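# Flip the bar-code-down carton and restack it aligned

## Task

A carton sitting on top of a stack has its bar code facing down. Flip it so the bar code faces up, set it back on top of a stack facing the same direction as the cartons beneath it and squared up with them, and release it. It only counts if the carton stays there without the robot holding it. When finished, open the gripper and move the arm away.

## Robot and tools

ROBOT. Two arms, left_arm and right_arm. Each has six revolute joints and a parallel two-finger gripper. The fingers extend along the gripper's +z axis and close along its y axis. end_effector_position is the point between the finger pads, about 1 cm short of the tips. Keep the arms from striking or pushing on each other, and never let anything leave the table. Both are failures or can end the scene.

FRAME. All printed hand poses share one scene frame. The origin is on the table top midway between the arms, +z is up, +x points out over the table, and left_arm sits on the +y side. The arm names say nothing about image sides. Base poses: left_arm at (-0.045, +0.314, 0) m, quat_wxyz (+0.997, 0, 0, +0.083); right_arm at (-0.043, -0.297, 0) m, quat_wxyz (+0.998, 0, 0, -0.055). Printed hand positions can be off, more so at long reach.

JOINT ORDER. In every row and every per-joint list: shoulder, elbow, waist, wrist pitch, wrist yaw, wrist roll. Rely on this order only. Stated ranges (rad): shoulder 0.000 to 3.142, elbow 0.000 to 3.142, waist -2.618 to 3.054, wrist pitch -1.571 to 1.571, wrist yaw -1.571 to 1.571, wrist roll -2.094 to 2.094. True ends may differ by up to 0.036 rad.

ROW FORMAT (used by execute_actions and move). One flat list of 14 numbers, each in [-1, 1], always covering both arms: left_arm's 6 joint numbers then its opening, then right_arm's 6 joint numbers then its opening. Joint numbers are scaled offsets, not angles: 1.0 equals 1.258 rad shoulder, 1.238 elbow, 1.202 waist, 2.073 wrist pitch, 2.022 wrist yaw and wrist roll. The opening is absolute: +1 fully open, -1 closed. Optionally append 12 values in 0 to 1 as stiffness scales (left's 6 then right's 6, joint order as above); they persist until changed.

execute_actions(actions): a list of up to 15 actions; each action is a list of up to 15 rows, one per 1/30 s control step; a shorter action repeats its last row to fill 15 steps. Joint offsets are measured from the angles each arm had when that action began, not from the previous row; for the first action, from the last reported angles. Asking a joint more than 0.036 rad beyond its range refuses the action for both arms; if the first action is bad, nothing runs. An empty list just returns the current state and images.

move(target, speed, blocking): target is one 14-number row; its joint offsets are from the Joint positions in the latest result that printed them. All joints travel proportionally, so the hand curves. speed (rad/s, 0.01 to 2, default 0.5) caps the joint with farthest to go; duration is clamped to 0.5 to 10 s. It does not avoid obstacles or the other arm. blocking=false returns after 0.5 s while motion continues; then only wait or stop are accepted until the end is shown. Faster moves and targets set deeper past a contact hit and press harder.

wait(seconds): 0 to 10; arms hold their last command; returns early if a running move ends. stop(): brakes a running move (needs room; fingers keep moving). zoom_image(camera, region): camera is cam_high, cam_low, cam_left_wrist or cam_right_wrist; region [x0, y0, x1, y1] in pixels of that 504x504 image, at most 504x504. read_manual(section): licence texts only. finished_scene(scene): pass the current scene's number after the carton is released and the arm is clear; it cannot be undone.

RESULTS. The state line gives each gripper's position (m) and quat_wxyz. Joint positions and Joint velocities list each arm's six joints (rad, rad/s) plus pad gap (m; 0.094 when fully open). Joint targets shows what the joints are currently driven toward. grip_measured reports opening on the command scale; each gripper's reading may be off up to about 1 mm. 'joint sent to its limit' means a joint was clipped at its end; its absence does not prove more travel exists. 'joint command not followed' means a clearance check altered targets. Step readings list angles at some steps; HELD marks steps where an arm was held back. A move adds a 'move:' line: ending (done, off_target, moving, held, fault), limits=held or none, and each arm's joint farthest from target. MOTOR HOT warns from 75 °C; OVER-TEMPERATURE FAULT means an arm was stopped (90 °C) or went limp and fell (100 °C).

MOTION LIMITS. Each step, a joint's target stays within a fixed lead of its measured angle (waist 0.202, shoulder 0.258, elbow 0.238, wrist pitch 0.573, yaw and roll 0.522 rad), and targets that would put the hand over 70 mm from its measured place are scaled back, so big offsets need several actions; finish unfinished motion with a new command. Zero offsets can let an arm droop; correct by commanding back to the wanted angles. The robot keeps holding your last command between replies.

GRIPPING. Finger pad force is capped at about 13 to 25 N in this task, so holds are weak. To grip, command an opening roughly 0.03 below grip_measured; smaller gaps grip more lightly. Occasional tugs on held parts or pushes on loose items may occur. Move gently, avoid slams and drops, and release the carton only when it rests flat, aligned, bar code up, on the stack.

CAMERAS. cam_high, cam_low (pinhole with radial distortion) and the two fisheye wrist cameras, all 504x504, returned in that order.

Each tool is called after "Request:" by a JSON object that holds its "name" and its "arguments", one argument or row to a line.

## Session

Request:
{"name": "execute_actions", "arguments": {
  "actions": []
}}

Scene clock: 0.00 s.
left_arm: end_effector_position=(+0.0348, +0.5439, +0.3786) grip_measured=+1.000 end_effector_quat_wxyz=(-0.383, +0.883, -0.270, -0.025) | right_arm: end_effector_position=(+0.1643, -0.4608, +0.2265) grip_measured=+1.000 end_effector_quat_wxyz=(+0.264, +0.065, +0.960, +0.072)
Joint names: [shoulder, elbow, waist, wrist pitch, wrist yaw, wrist roll]
Joint positions: left_arm=[ 1.142  1.79   0.952 -1.444 -0.157 -1.366  0.094] | right_arm=[ 1.336  1.383 -0.898 -1.4   -0.513 -0.815  0.094]
Joint velocities: left_arm=[-0.007 -0.012 -0.012 -0.037 -0.066 -0.051  0.   ] | right_arm=[ 0.007 -0.007 -0.002  0.007 -0.037 -0.037  0.   ]
Joint targets: left_arm=[1.137 1.799 0.952 -1.443 -0.162 -1.363] | right_arm=[1.328 1.393 -0.898 -1.399 -0.528 -0.815]
Joint stiffness scale: left_arm=[1. 1. 1. 1. 1. 1.] | right_arm=[1. 1. 1. 1. 1. 1.]

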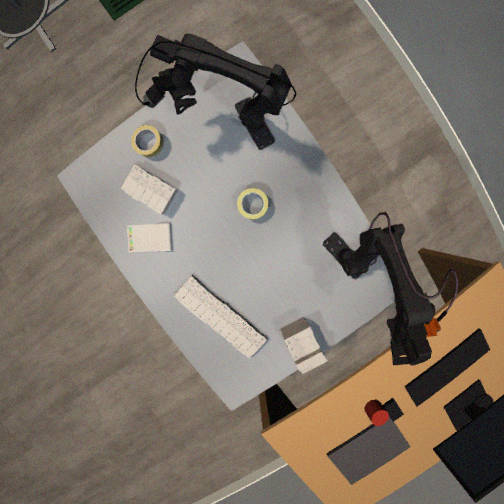

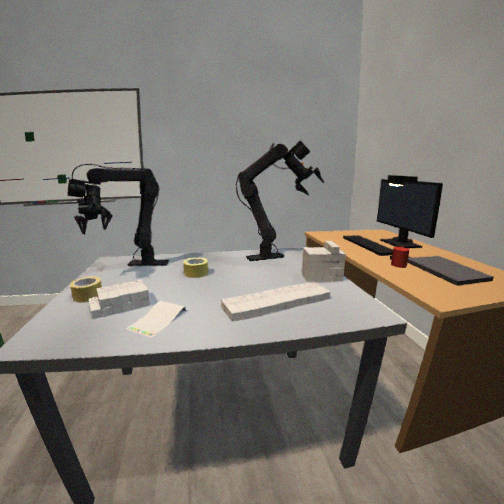

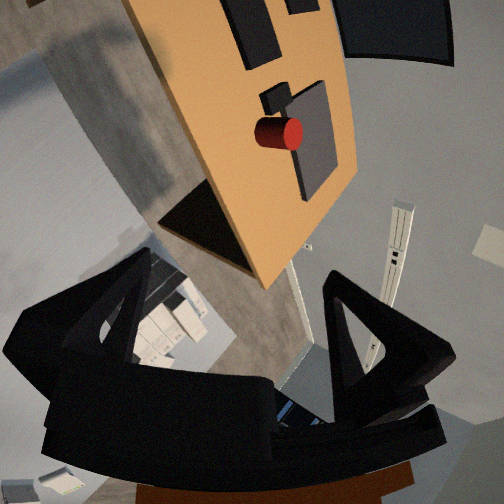

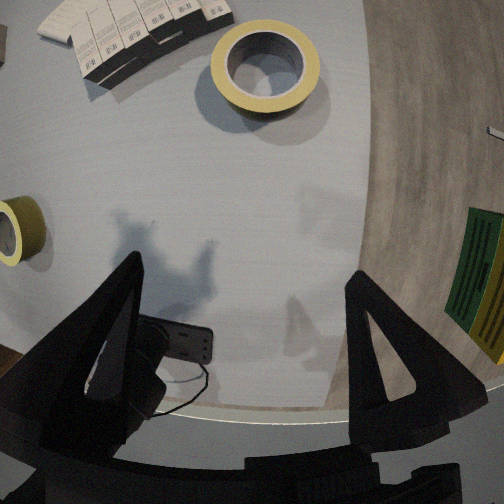

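Request:
{"name": "zoom_image", "arguments": {
  "camera": "cam_high",
  "region": [240, 280, 360, 400]
}}

Request:
{"name": "zoom_image", "arguments": {
  "camera": "cam_high",
  "region": [90, 130, 290, 380]
}}

Request:
{"name": "zoom_image", "arguments": {
  "camera": "cam_low",
  "region": [260, 210, 380, 330]
}}

Request:
{"name": "zoom_image", "arguments": {
  "camera": "cam_low",
  "region": [50, 240, 210, 350]
}}

Region (240, 280, 360, 400) of cam_high's 504x504 image, scaled by 4.200, with more detail than that image has.

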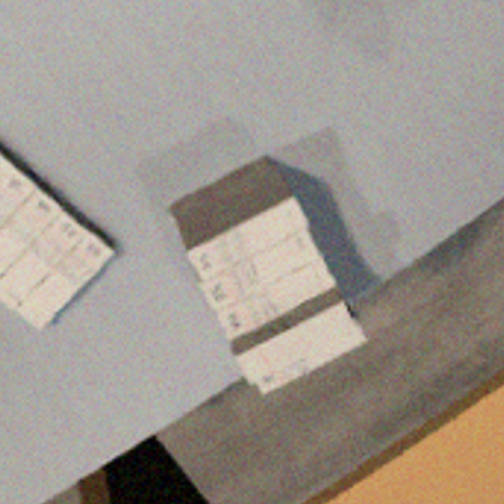

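Region (90, 130, 290, 380) of cam_high's 504x504 image, scaled by 2.016, with more detail than that image has; it fills the left 403 columns of this view, and the rest is white.

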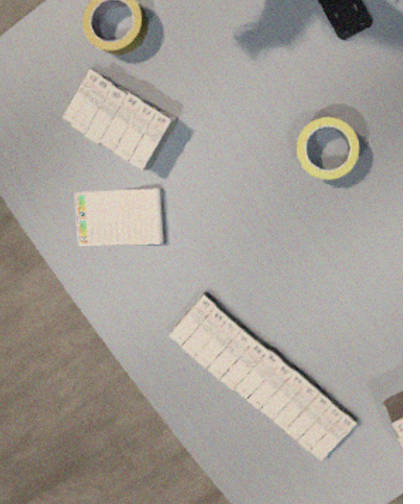

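Region (260, 210, 380, 330) of cam_low's 504x504 image, scaled by 4.200, with more detail than that image has.

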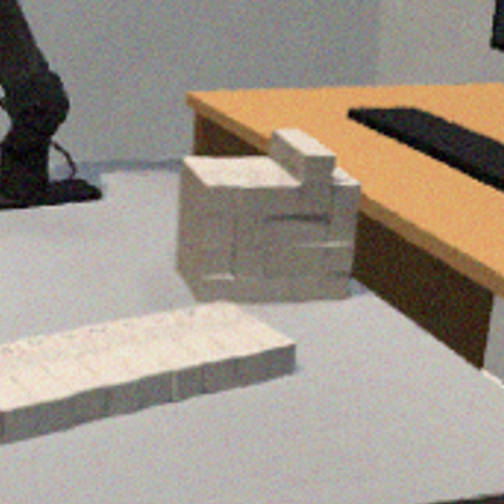

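Region (50, 240, 210, 350) of cam_low's 504x504 image, scaled by 3.150, with more detail than that image has; it fills the top 346 rows of this view, and the rest is white.

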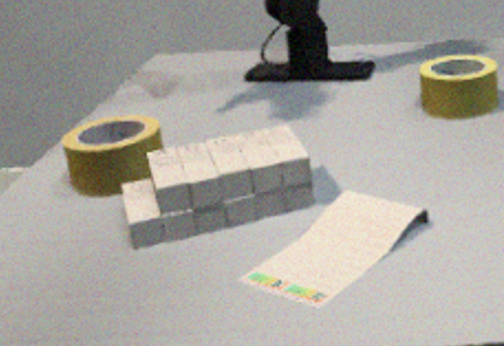

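Request:
{"name": "move", "arguments": {
  "target": [0.523,0.129,-0.4925,-0.003,0.078,1.0,1,0.07,-0.45,0.82,0.637,0.254,-0.374,1],
  "speed": 1.0
}}

Scene clock: 122.10 s.
left_arm: end_effector_position=(+0.2767, +0.5070, +0.2198) grip_measured=+1.000 end_effector_quat_wxyz=(+0.094, +0.055, +0.992, +0.069) | right_arm: end_effector_position=(+0.3657, -0.3078, +0.1343) grip_measured=+1.000 end_effector_quat_wxyz=(-0.298, +0.631, -0.648, +0.305)
Joint names: [shoulder, elbow, waist, wrist pitch, wrist yaw, wrist roll]
Joint positions: left_arm=[ 1.802  1.909  0.367 -1.444 -0.01   0.646  0.094] | right_arm=[ 1.422  0.828  0.081 -0.096 -0.003 -1.571  0.094]
Joint velocities: left_arm=[ 0.007 -0.002 -0.007 -0.037 -0.022 -0.051  0.   ] | right_arm=[-0.017  0.002  0.002 -0.007 -0.007  0.037  0.   ]
Joint targets: left_arm=[1.800 1.950 0.360 -1.450 0.000 0.656] | right_arm=[1.424 0.825 0.088 -0.080 0.000 -1.571]
Joint stiffness scale: left_arm=[1. 1. 1. 1. 1. 1.] | right_arm=[1. 1. 1. 1. 1. 1.]
move: off_target (left_arm); limits=none; left_arm: farthest joint: the elbow, 0.040 radians from its target (0.159 radians at the start); right_arm: farthest joint: the wrist pitch, 0.016 radians from its target (1.320 radians at the start)

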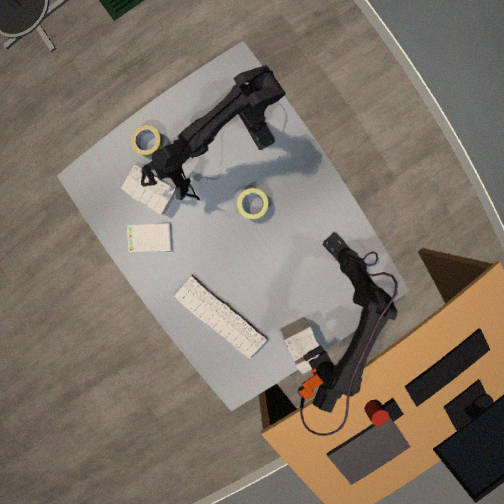

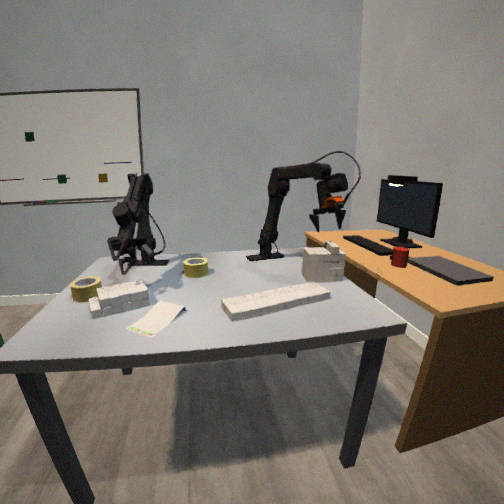

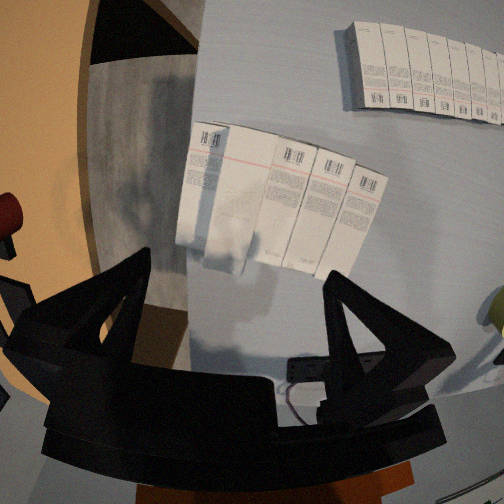

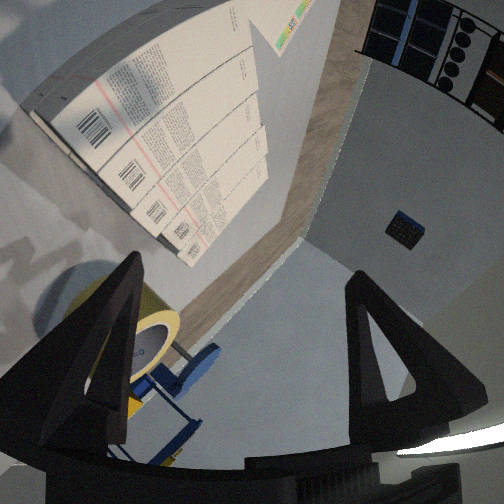

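Request:
{"name": "zoom_image", "arguments": {
  "camera": "cam_left_wrist",
  "region": [130, 90, 410, 330]
}}

Request:
{"name": "zoom_image", "arguments": {
  "camera": "cam_high",
  "region": [250, 290, 370, 410]
}}

Region (130, 90, 410, 330) of cam_left_wrist's 504x504 image, scaled by 1.800, with more detail than that image has; it fills the top 432 rows of this view, and the rest is white.

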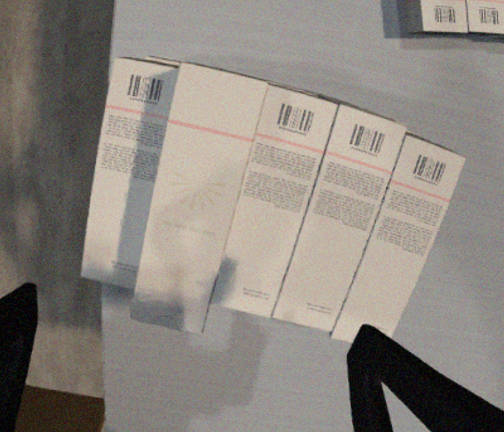

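Region (250, 290, 370, 410) of cam_high's 504x504 image, scaled by 4.200, with more detail than that image has.

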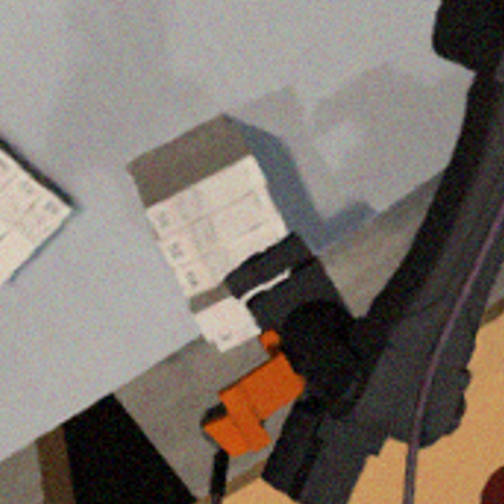

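Request:
{"name": "move", "arguments": {
  "target": [0.2456,0.2036,-0.005,-0.034,0.005,0.066,0.3,0.071,-0.4515,0.823,0.653,0,0,1],
  "speed": 0.9
}}

Scene clock: 158.90 s.
left_arm: end_effector_position=(+0.3165, +0.5304, +0.1611) grip_measured=+0.302 end_effector_quat_wxyz=(+0.032, +0.117, +0.992, +0.030) | right_arm: end_effector_position=(+0.1816, +0.0209, +0.1731) grip_measured=+1.000 end_effector_quat_wxyz=(+0.676, -0.672, +0.213, -0.216)
Joint names: [shoulder, elbow, waist, wrist pitch, wrist yaw, wrist roll]
Joint positions: left_arm=[ 2.11   2.125  0.367 -1.498 -0.009  0.769  0.061] | right_arm=[ 1.505  0.276  1.062  1.236 -0.002 -1.574  0.094]
Joint velocities: left_arm=[-0.007  0.007 -0.017  0.007  0.095 -0.022 -0.002] | right_arm=[-0.012 -0.012 -0.022 -0.051  0.007 -0.022  0.   ]
Joint targets: left_arm=[2.111 2.161 0.361 -1.514 0.000 0.779] | right_arm=[1.511 0.269 1.070 1.258 -0.003 -1.571]
Joint stiffness scale: left_arm=[1. 1. 1. 1. 1. 1.] | right_arm=[1. 1. 1. 1. 1. 1.]
move: off_target (left_arm, right_arm); limits=none; left_arm: farthest joint: the elbow, 0.037 radians from its target (0.252 radians at the start); right_arm: farthest joint: the wrist pitch, 0.021 radians from its target (1.353 radians at the start)

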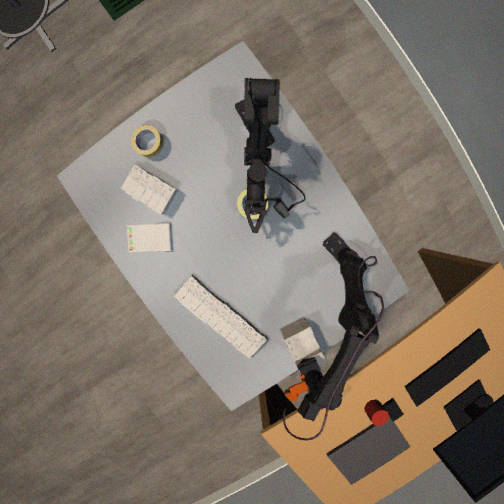

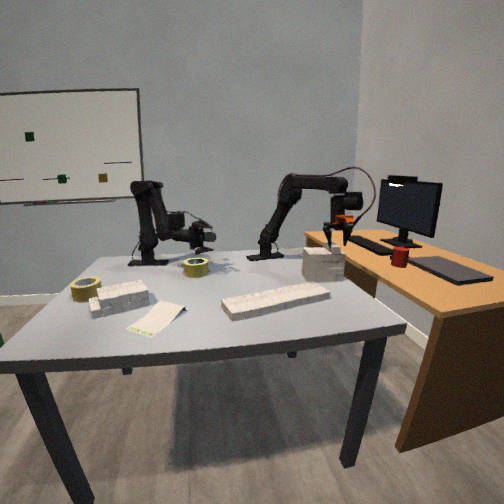

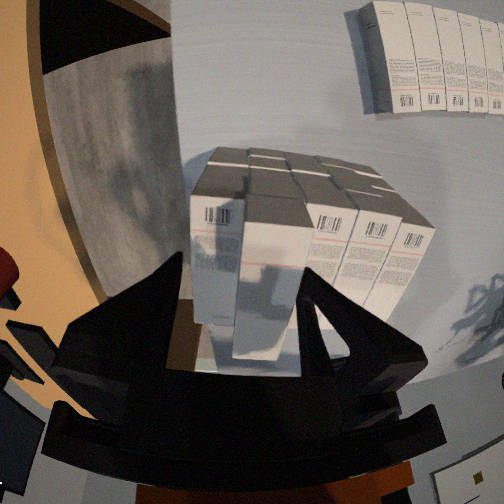

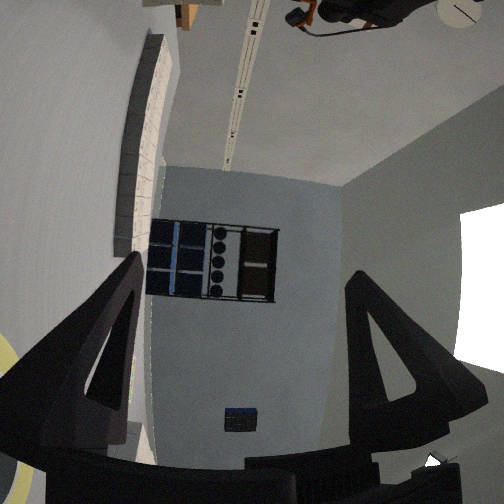

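Request:
{"name": "zoom_image", "arguments": {
  "camera": "cam_low",
  "region": [290, 200, 380, 290]
}}

Region (290, 200, 380, 290) of cam_low's 504x504 image, scaled by 5.600, with more detail than that image has.

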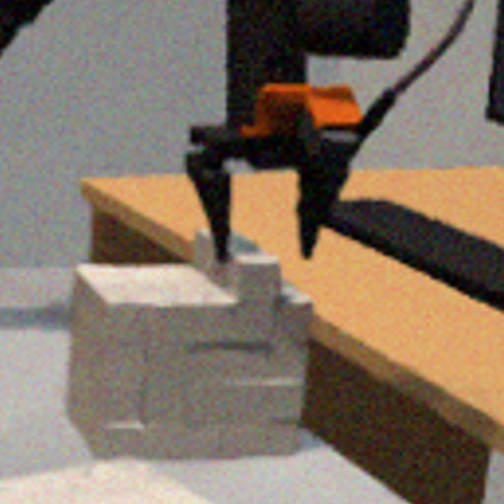

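Request:
{"name": "move", "arguments": {
  "target": [-0.079,-0.068,0.01,-0.006,0.004,0.01,0.3,0.005,-0.006,0.007,0.0106,0,0,1],
  "speed": 0.2
}}

Scene clock: 179.40 s.
left_arm: end_effector_position=(+0.3028, +0.5223, +0.1709) grip_measured=+0.302 end_effector_quat_wxyz=(+0.033, +0.122, +0.991, +0.031) | right_arm: end_effector_position=(+0.1816, +0.0209, +0.1732) grip_measured=+1.000 end_effector_quat_wxyz=(+0.676, -0.672, +0.212, -0.217)
Joint names: [shoulder, elbow, waist, wrist pitch, wrist yaw, wrist roll]
Joint positions: left_arm=[ 2.04   2.057  0.367 -1.498 -0.009  0.778  0.061] | right_arm=[ 1.505  0.276  1.062  1.237 -0.002 -1.576  0.094]
Joint velocities: left_arm=[ 0.002 -0.002 -0.012  0.007 -0.007 -0.007  0.001] | right_arm=[ 0.002 -0.012 -0.012 -0.007 -0.095 -0.051  0.   ]
Joint targets: left_arm=[2.011 2.040 0.379 -1.510 -0.001 0.789] | right_arm=[1.511 0.268 1.071 1.258 -0.002 -1.574]
Joint stiffness scale: left_arm=[1. 1. 1. 1. 1. 1.] | right_arm=[1. 1. 1. 1. 1. 1.]
move: off_target (left_arm, right_arm); limits=none; left_arm: farthest joint: the shoulder, 0.029 radians from its target (0.100 radians at the start); right_arm: farthest joint: the wrist pitch, 0.021 radians from its target (0.021 radians at the start)

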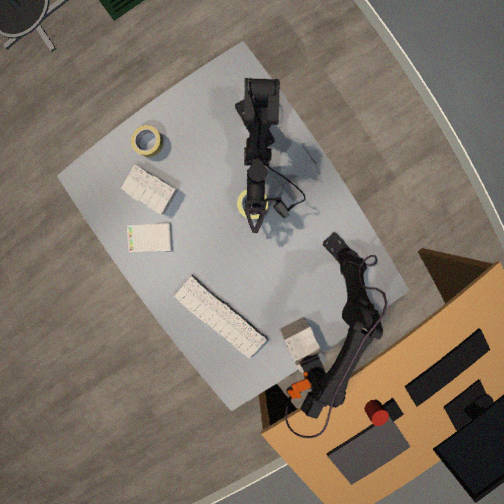

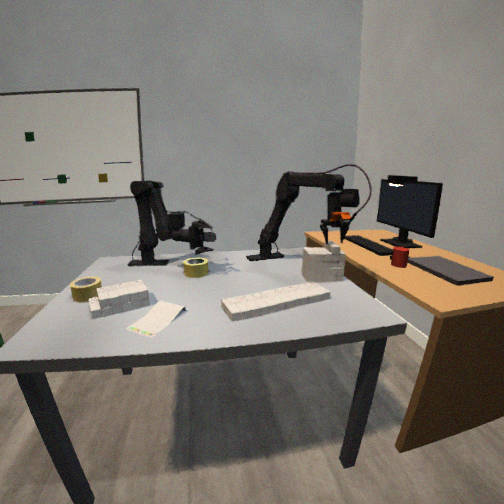

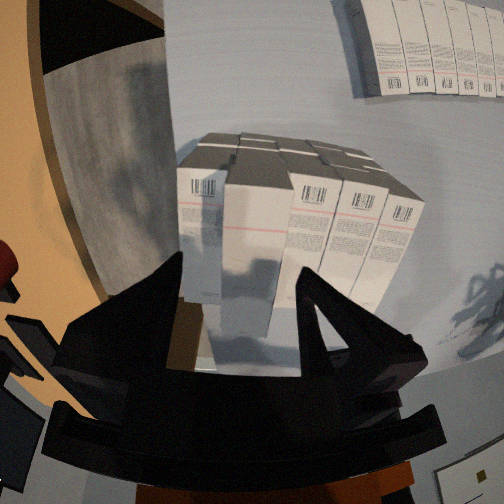

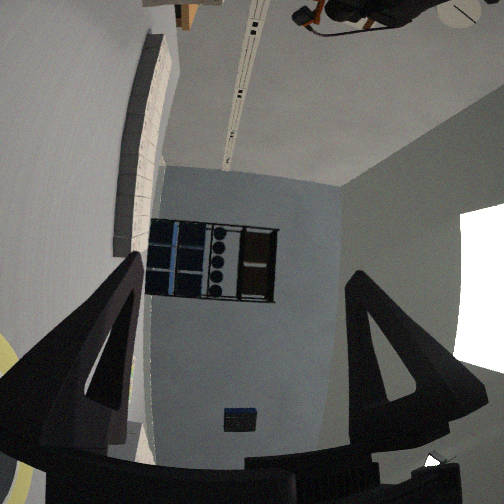

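Request:
{"name": "move", "arguments": {
  "target": [-0.047,-0.165,0.005,0.065,0.004,0.005,0.3,0.005,-0.006,0.007,0.0106,0,0,1],
  "speed": 0.2
}}

Request:
{"name": "zoom_image", "arguments": {
  "camera": "cam_low",
  "region": [290, 200, 380, 290]
}}

Scene clock: 191.20 s.
left_arm: end_effector_position=(+0.2932, +0.5161, +0.1374) grip_measured=+0.302 end_effector_quat_wxyz=(+0.017, +0.123, +0.992, +0.017) | right_arm: end_effector_position=(+0.1816, +0.0209, +0.1733) grip_measured=+1.000 end_effector_quat_wxyz=(+0.676, -0.672, +0.211, -0.218)
Joint names: [shoulder, elbow, waist, wrist pitch, wrist yaw, wrist roll]
Joint positions: left_arm=[ 2.006  1.876  0.367 -1.392 -0.007  0.779  0.061] | right_arm=[ 1.505  0.276  1.062  1.238 -0.002 -1.578  0.094]
Joint velocities: left_arm=[ 0.012 -0.002  0.007 -0.066 -0.007  0.022  0.   ] | right_arm=[-0.012 -0.002 -0.002 -0.037  0.007  0.007  0.   ]
Joint targets: left_arm=[1.981 1.853 0.373 -1.363 -0.001 0.789] | right_arm=[1.511 0.268 1.071 1.259 -0.002 -1.576]
Joint stiffness scale: left_arm=[1. 1. 1. 1. 1. 1.] | right_arm=[1. 1. 1. 1. 1. 1.]
move: off_target (left_arm, right_arm); limits=none; left_arm: farthest joint: the wrist pitch, 0.029 radians from its target (0.135 radians at the start); right_arm: farthest joint: the wrist pitch, 0.021 radians from its target (0.022 radians at the start)

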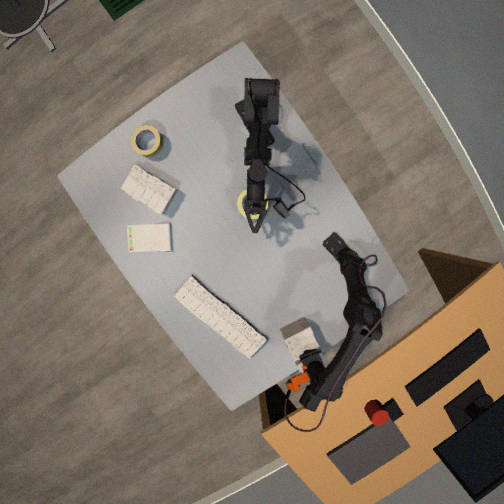

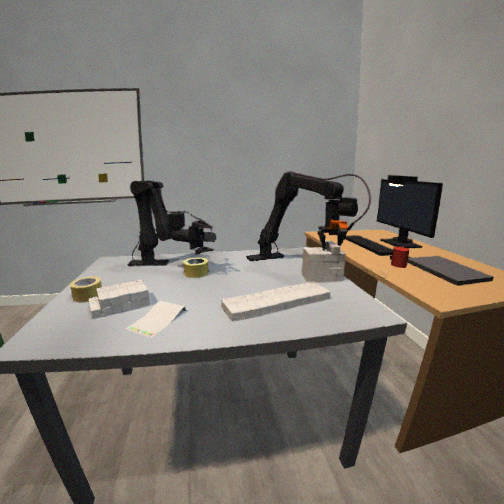

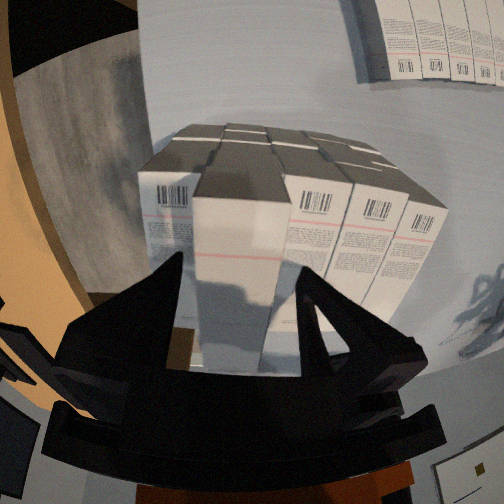

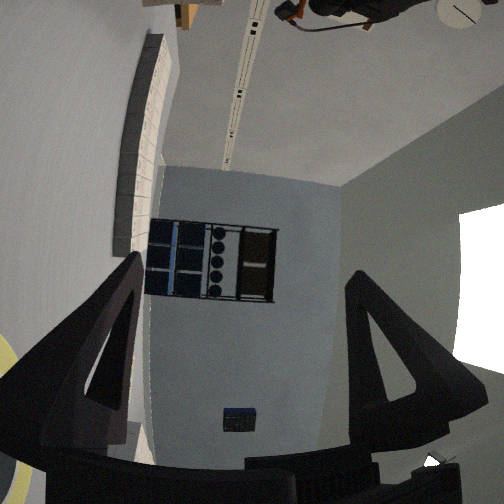

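Region (290, 200, 380, 290) of cam_low's 504x504 image, scaled by 5.600, with more detail than that image has.

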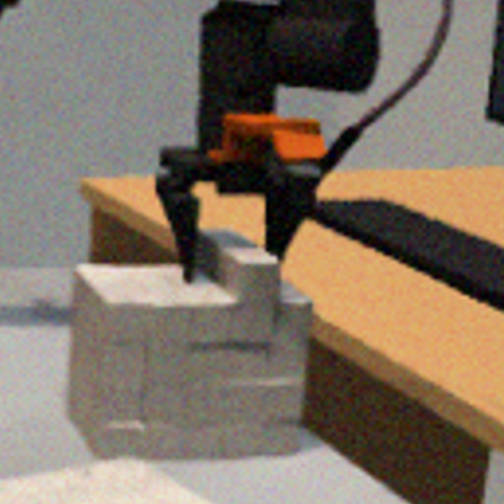

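Request:
{"name": "move", "arguments": {
  "target": [-0.02,-0.034,0.005,0.014,0.003,0.005,0.3,0.005,-0.006,0.007,0.01,0,0,1],
  "speed": 0.1
}}

Request:
{"name": "zoom_image", "arguments": {
  "camera": "cam_low",
  "region": [290, 200, 380, 290]
}}

Scene clock: 199.07 s.
left_arm: end_effector_position=(+0.2929, +0.5157, +0.1370) grip_measured=+0.302 end_effector_quat_wxyz=(+0.020, +0.123, +0.992, +0.018) | right_arm: end_effector_position=(+0.1816, +0.0209, +0.1733) grip_measured=+1.000 end_effector_quat_wxyz=(+0.676, -0.672, +0.211, -0.219)
Joint names: [shoulder, elbow, waist, wrist pitch, wrist yaw, wrist roll]
Joint positions: left_arm=[ 1.998  1.862  0.367 -1.381 -0.005  0.779  0.061] | right_arm=[ 1.505  0.276  1.062  1.238 -0.002 -1.58   0.094]
Joint velocities: left_arm=[-0.017 -0.012 -0.012 -0.022 -0.095 -0.037 -0.001] | right_arm=[-0.007  0.002 -0.007  0.037 -0.007  0.022  0.   ]
Joint targets: left_arm=[1.981 1.834 0.373 -1.363 -0.000 0.789] | right_arm=[1.511 0.268 1.071 1.258 -0.002 -1.578]
Joint stiffness scale: left_arm=[1. 1. 1. 1. 1. 1.] | right_arm=[1. 1. 1. 1. 1. 1.]
move: off_target (left_arm, right_arm); limits=none; left_arm: farthest joint: the elbow, 0.029 radians from its target (0.042 radians at the start); right_arm: farthest joint: the wrist pitch, 0.021 radians from its target (0.021 radians at the start)

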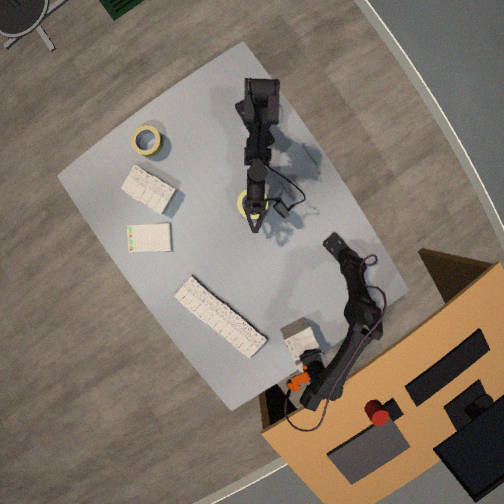

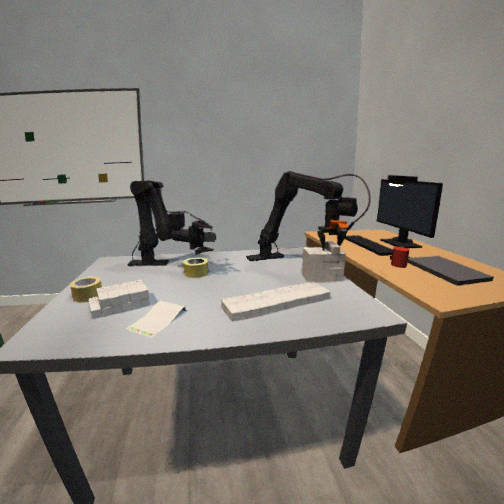

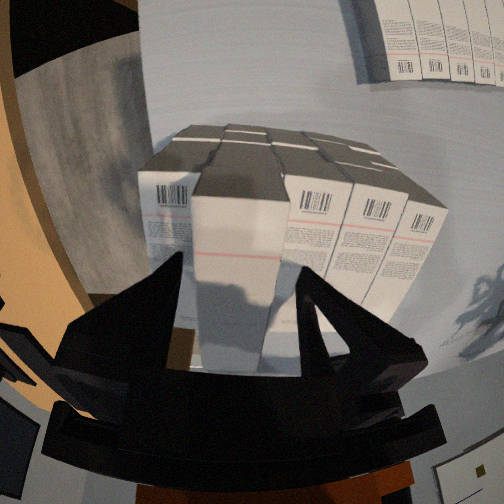

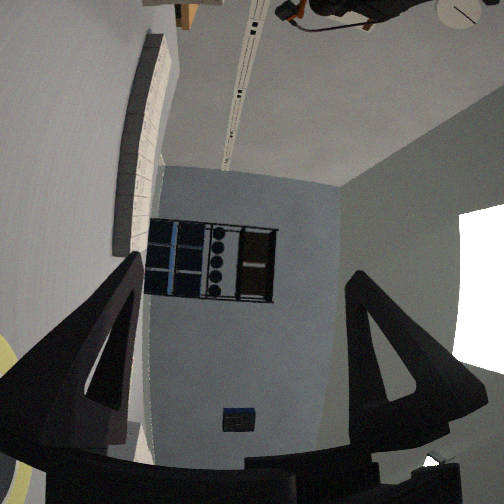

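Region (290, 200, 380, 290) of cam_low's 504x504 image, scaled by 5.600, with more detail than that image has.

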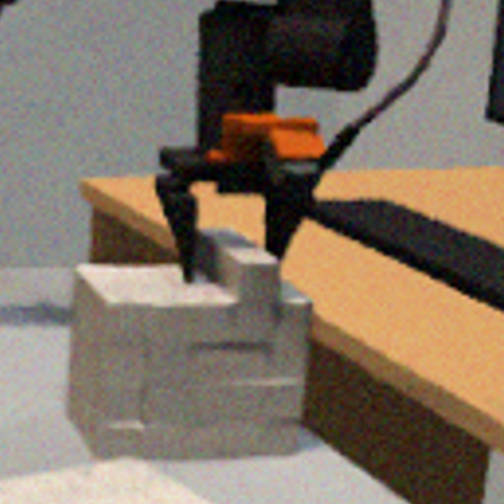

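Request:
{"name": "move", "arguments": {
  "target": [-0.01,-0.008,0.005,0.008,0.003,0.005,-0.45,0.005,-0.006,0.007,0.01,0,0,1],
  "speed": 0.1
}}

Scene clock: 205.17 s.
left_arm: end_effector_position=(+0.2915, +0.5131, +0.1369) grip_measured=-0.345 end_effector_quat_wxyz=(+0.018, +0.123, +0.992, +0.012) | right_arm: end_effector_position=(+0.1816, +0.0209, +0.1733) grip_measured=+1.000 end_effector_quat_wxyz=(+0.675, -0.672, +0.210, -0.219)
Joint names: [shoulder, elbow, waist, wrist pitch, wrist yaw, wrist roll]
Joint positions: left_arm=[ 1.998  1.862  0.367 -1.392  0.003  0.78   0.031] | right_arm=[ 1.505  0.276  1.062  1.238 -0.002 -1.583  0.094]
Joint velocities: left_arm=[ 0.017  0.002 -0.002 -0.066  0.051  0.022 -0.001] | right_arm=[-0.017 -0.012 -0.002 -0.007 -0.022  0.007  0.   ]
Joint targets: left_arm=[1.986 1.853 0.373 -1.364 0.001 0.790] | right_arm=[1.511 0.268 1.071 1.258 -0.002 -1.580]
Joint stiffness scale: left_arm=[1. 1. 1. 1. 1. 1.] | right_arm=[1. 1. 1. 1. 1. 1.]
move: off_target (left_arm, right_arm); limits=none; left_arm: farthest joint: the wrist pitch, 0.027 radians from its target (0.017 radians at the start); right_arm: farthest joint: the wrist pitch, 0.021 radians from its target (0.021 radians at the start)

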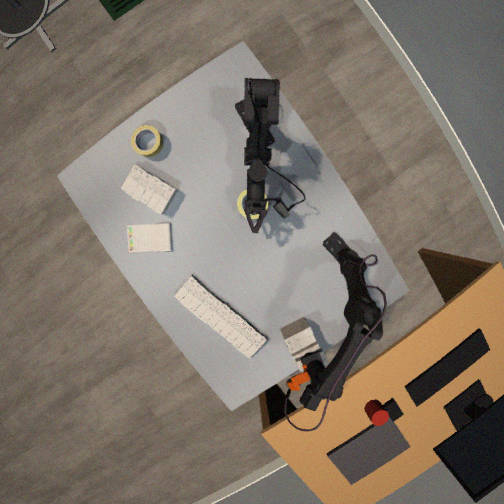

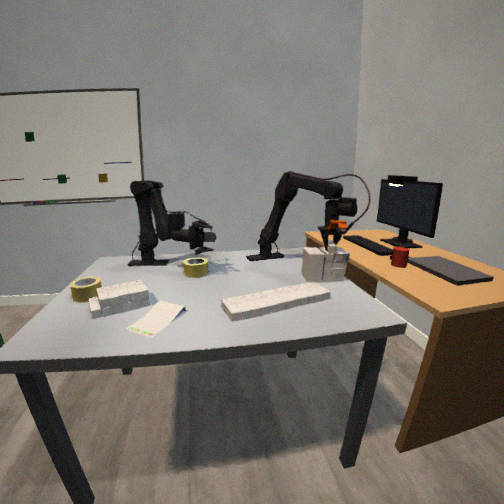

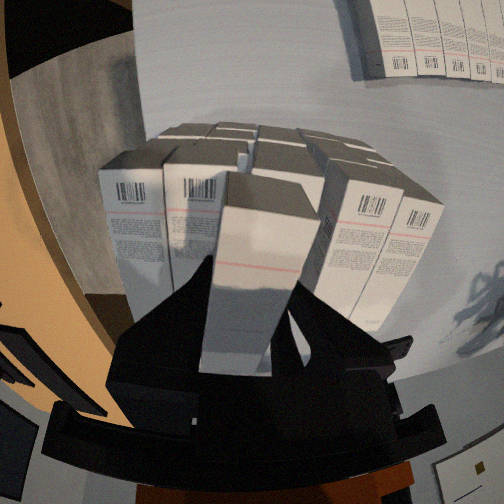

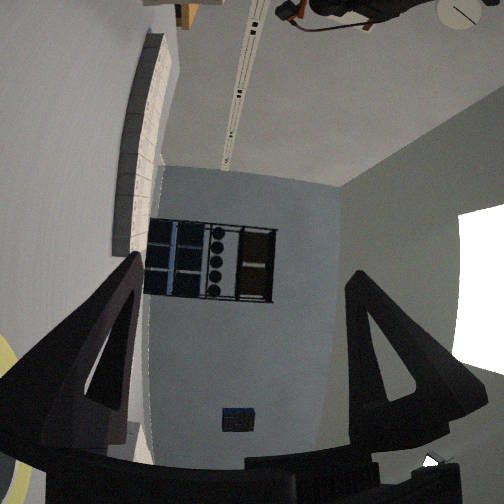

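Request:
{"name": "zoom_image", "arguments": {
  "camera": "cam_low",
  "region": [290, 200, 380, 290]
}}

Region (290, 200, 380, 290) of cam_low's 504x504 image, scaled by 5.600, with more detail than that image has.

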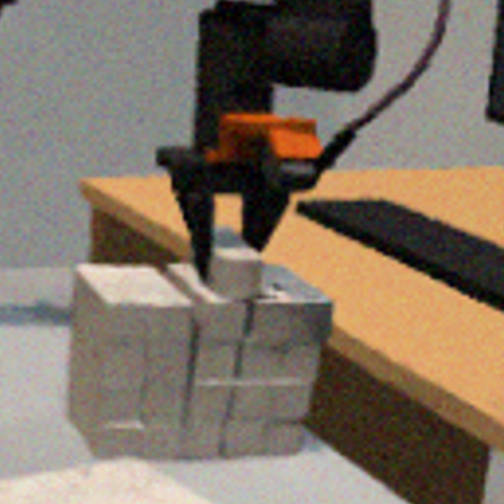

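Request:
{"name": "move", "arguments": {
  "target": [0.023,0.188,0.0,-0.081,0,0.0,-0.45,0.005,-0.006,0.007,0.01,0,0,1],
  "speed": 0.2
}}

Request:
{"name": "zoom_image", "arguments": {
  "camera": "cam_low",
  "region": [290, 200, 380, 290]
}}

Scene clock: 215.47 s.
left_arm: end_effector_position=(+0.2940, +0.5141, +0.1771) grip_measured=-0.345 end_effector_quat_wxyz=(+0.027, +0.123, +0.992, +0.018) | right_arm: end_effector_position=(+0.1816, +0.0209, +0.1733) grip_measured=+1.000 end_effector_quat_wxyz=(+0.675, -0.672, +0.209, -0.220)
Joint names: [shoulder, elbow, waist, wrist pitch, wrist yaw, wrist roll]
Joint positions: left_arm=[ 2.022  2.059  0.367 -1.543  0.005  0.78   0.031] | right_arm=[ 1.505  0.276  1.062  1.238 -0.002 -1.585  0.094]
Joint velocities: left_arm=[-0.007 -0.007  0.002 -0.007  0.022  0.007 -0.001] | right_arm=[ 0.007 -0.017  0.007 -0.037  0.037 -0.022  0.   ]
Joint targets: left_arm=[2.027 2.095 0.367 -1.560 0.003 0.780] | right_arm=[1.511 0.268 1.071 1.258 -0.002 -1.583]
Joint stiffness scale: left_arm=[1. 1. 1. 1. 1. 1.] | right_arm=[1. 1. 1. 1. 1. 1.]
move: off_target (left_arm, right_arm); limits=none; left_arm: farthest joint: the elbow, 0.036 radians from its target (0.232 radians at the start); right_arm: farthest joint: the wrist pitch, 0.021 radians from its target (0.021 radians at the start)

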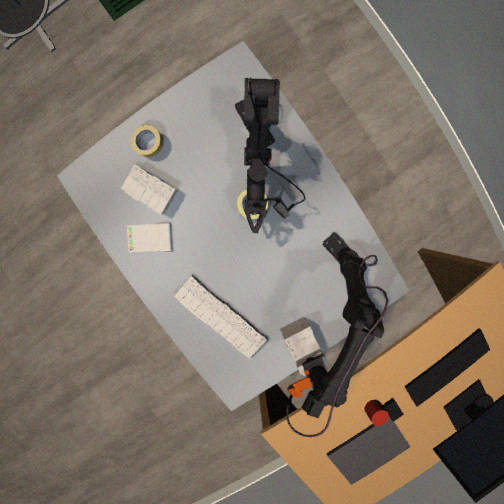

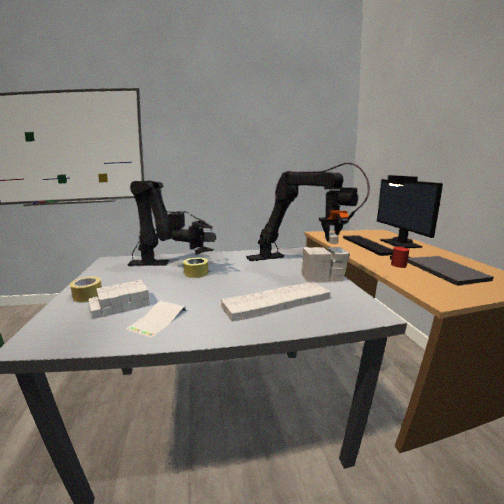

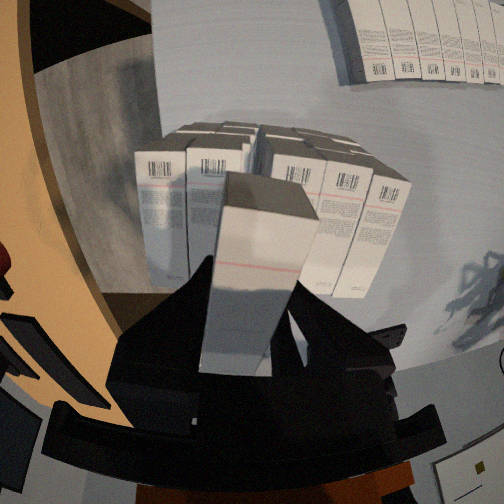

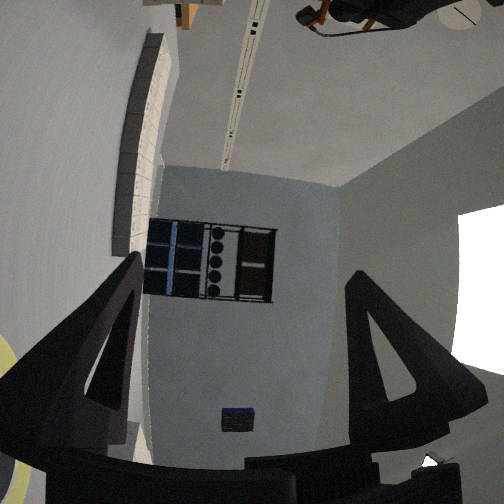

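Region (290, 200, 380, 290) of cam_low's 504x504 image, scaled by 5.600, with more detail than that image has.

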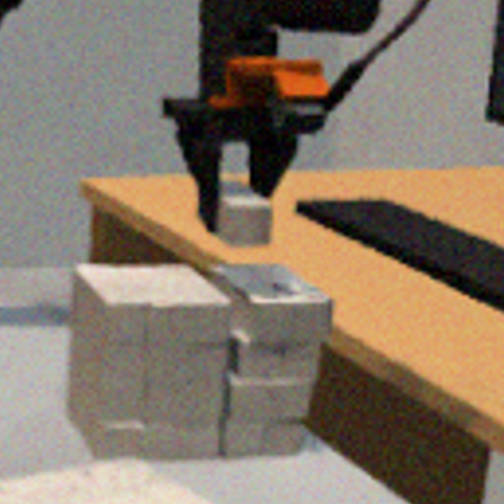

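Request:
{"name": "move", "arguments": {
  "target": [-0.126,-0.197,-0.949,0.022,0,-1.0,-0.45,0.005,-0.006,0.007,0.01,0,0.005,1],
  "speed": 0.9
}}

Scene clock: 231.23 s.
left_arm: end_effector_position=(+0.2429, +0.1139, +0.1624) grip_measured=-0.345 end_effector_quat_wxyz=(-0.007, -0.307, +0.952, +0.003) | right_arm: end_effector_position=(+0.1816, +0.0209, +0.1733) grip_measured=+1.000 end_effector_quat_wxyz=(+0.675, -0.673, +0.208, -0.221)
Joint names: [shoulder, elbow, waist, wrist pitch, wrist yaw, wrist roll]
Joint positions: left_arm=[ 1.9    1.828 -0.772 -1.512  0.008 -1.232  0.031] | right_arm=[ 1.505  0.276  1.062  1.238 -0.002 -1.586  0.094]
Joint velocities: left_arm=[ 0.012  0.012  0.017 -0.037 -0.022 -0.037 -0.001] | right_arm=[-0.002 -0.022  0.007 -0.051 -0.007 -0.007  0.   ]
Joint targets: left_arm=[1.864 1.814 -0.773 -1.497 0.005 -1.242] | right_arm=[1.511 0.268 1.071 1.258 -0.002 -1.575]
Joint stiffness scale: left_arm=[1. 1. 1. 1. 1. 1.] | right_arm=[1. 1. 1. 1. 1. 1.]
move: off_target (left_arm, right_arm); limits=none; left_arm: farthest joint: the shoulder, 0.037 radians from its target (0.159 radians at the start); right_arm: farthest joint: the wrist pitch, 0.021 radians from its target (0.021 radians at the start)

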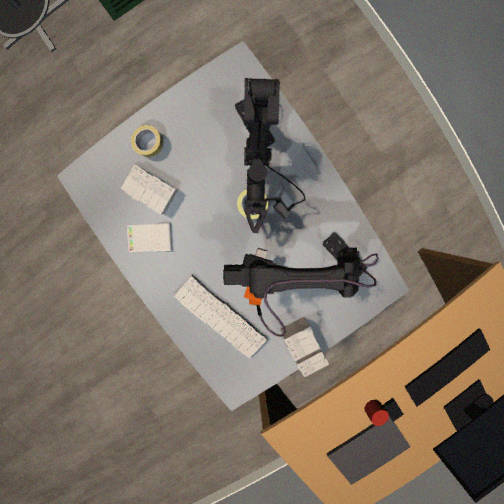

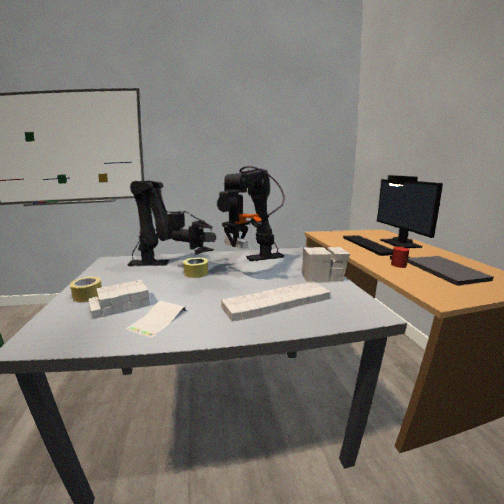

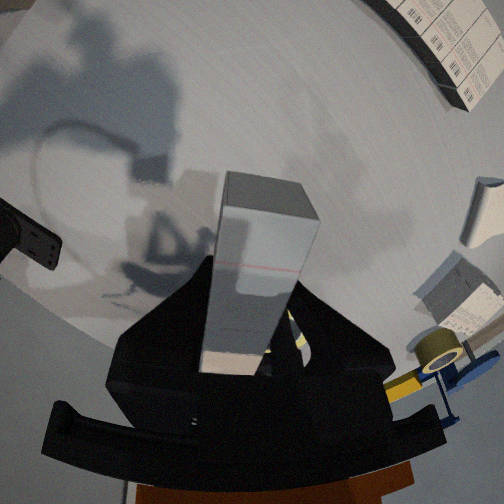

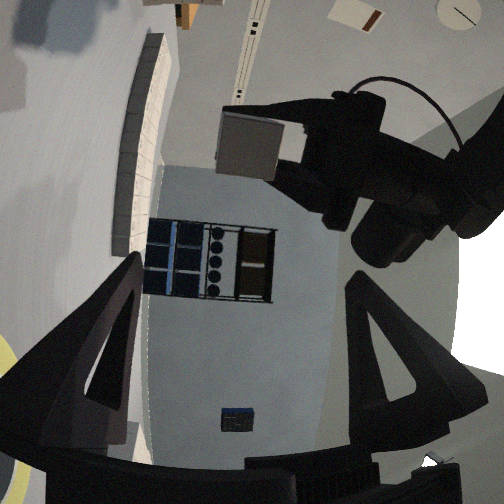

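Request:
{"name": "move", "arguments": {
  "target": [-0.029,-0.011,0,0.007,0,-0.166,-0.45,0.005,-0.006,0.007,0.01,0,0.005,1],
  "speed": 0.5
}}

Request:
{"name": "zoom_image", "arguments": {
  "camera": "cam_high",
  "region": [200, 180, 320, 320]
}}

Scene clock: 239.00 s.
left_arm: end_effector_position=(+0.2431, +0.1138, +0.1624) grip_measured=-0.345 end_effector_quat_wxyz=(-0.006, -0.457, +0.889, +0.003) | right_arm: end_effector_position=(+0.1816, +0.0209, +0.1733) grip_measured=+1.000 end_effector_quat_wxyz=(+0.675, -0.673, +0.208, -0.221)
Joint names: [shoulder, elbow, waist, wrist pitch, wrist yaw, wrist roll]
Joint positions: left_arm=[ 1.9    1.828 -0.772 -1.511  0.008 -1.556  0.031] | right_arm=[ 1.505  0.276  1.062  1.238 -0.002 -1.587  0.094]
Joint velocities: left_arm=[ 0.002  0.002 -0.022  0.037  0.022 -0.066  0.   ] | right_arm=[ 0.002  0.007  0.022  0.007 -0.022  0.022  0.   ]
Joint targets: left_arm=[1.864 1.815 -0.772 -1.497 0.008 -1.567] | right_arm=[1.511 0.268 1.071 1.258 -0.002 -1.576]
Joint stiffness scale: left_arm=[1. 1. 1. 1. 1. 1.] | right_arm=[1. 1. 1. 1. 1. 1.]
move: off_target (left_arm, right_arm); limits=none; left_arm: farthest joint: the shoulder, 0.036 radians from its target (0.036 radians at the start); right_arm: farthest joint: the wrist pitch, 0.021 radians from its target (0.021 radians at the start)

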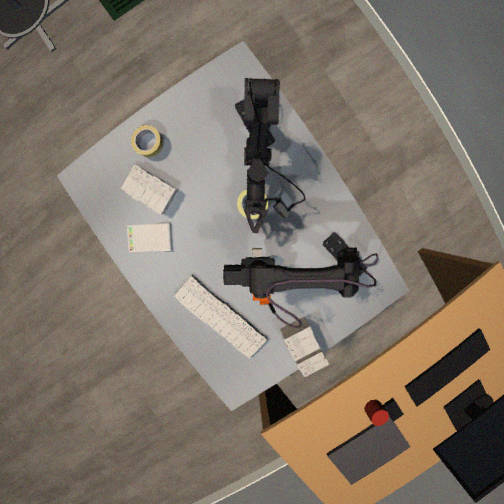

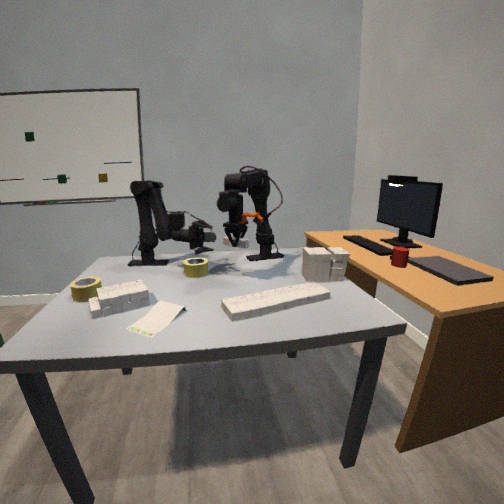

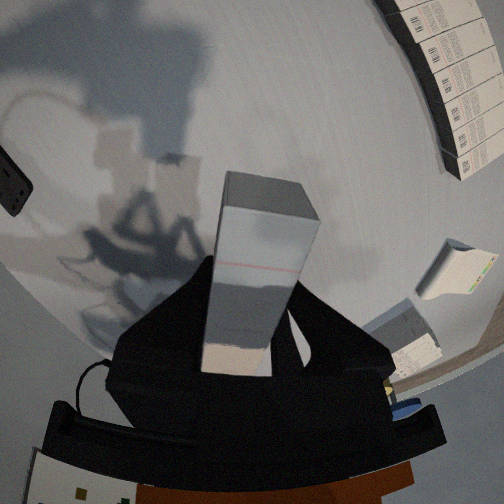

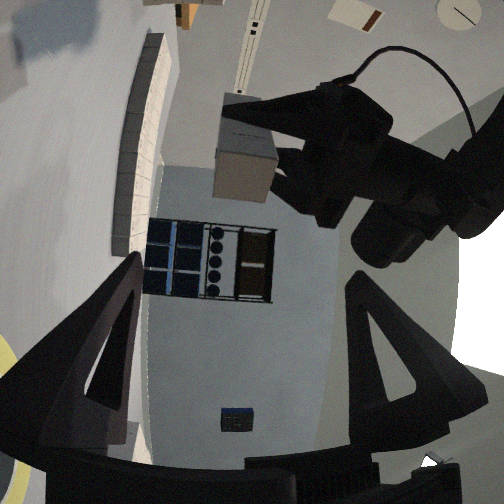

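Region (200, 180, 320, 320) of cam_high's 504x504 image, scaled by 3.600, with more detail than that image has; it fills the left 432 columns of this view, and the rest is white.

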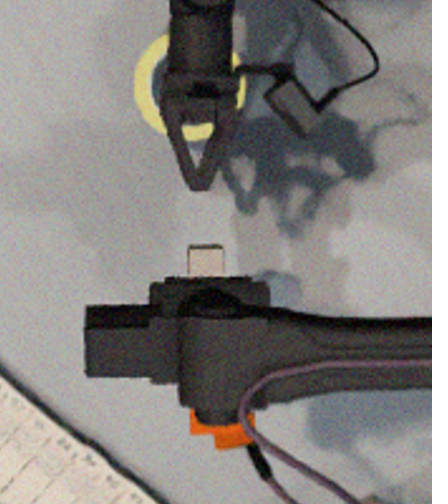

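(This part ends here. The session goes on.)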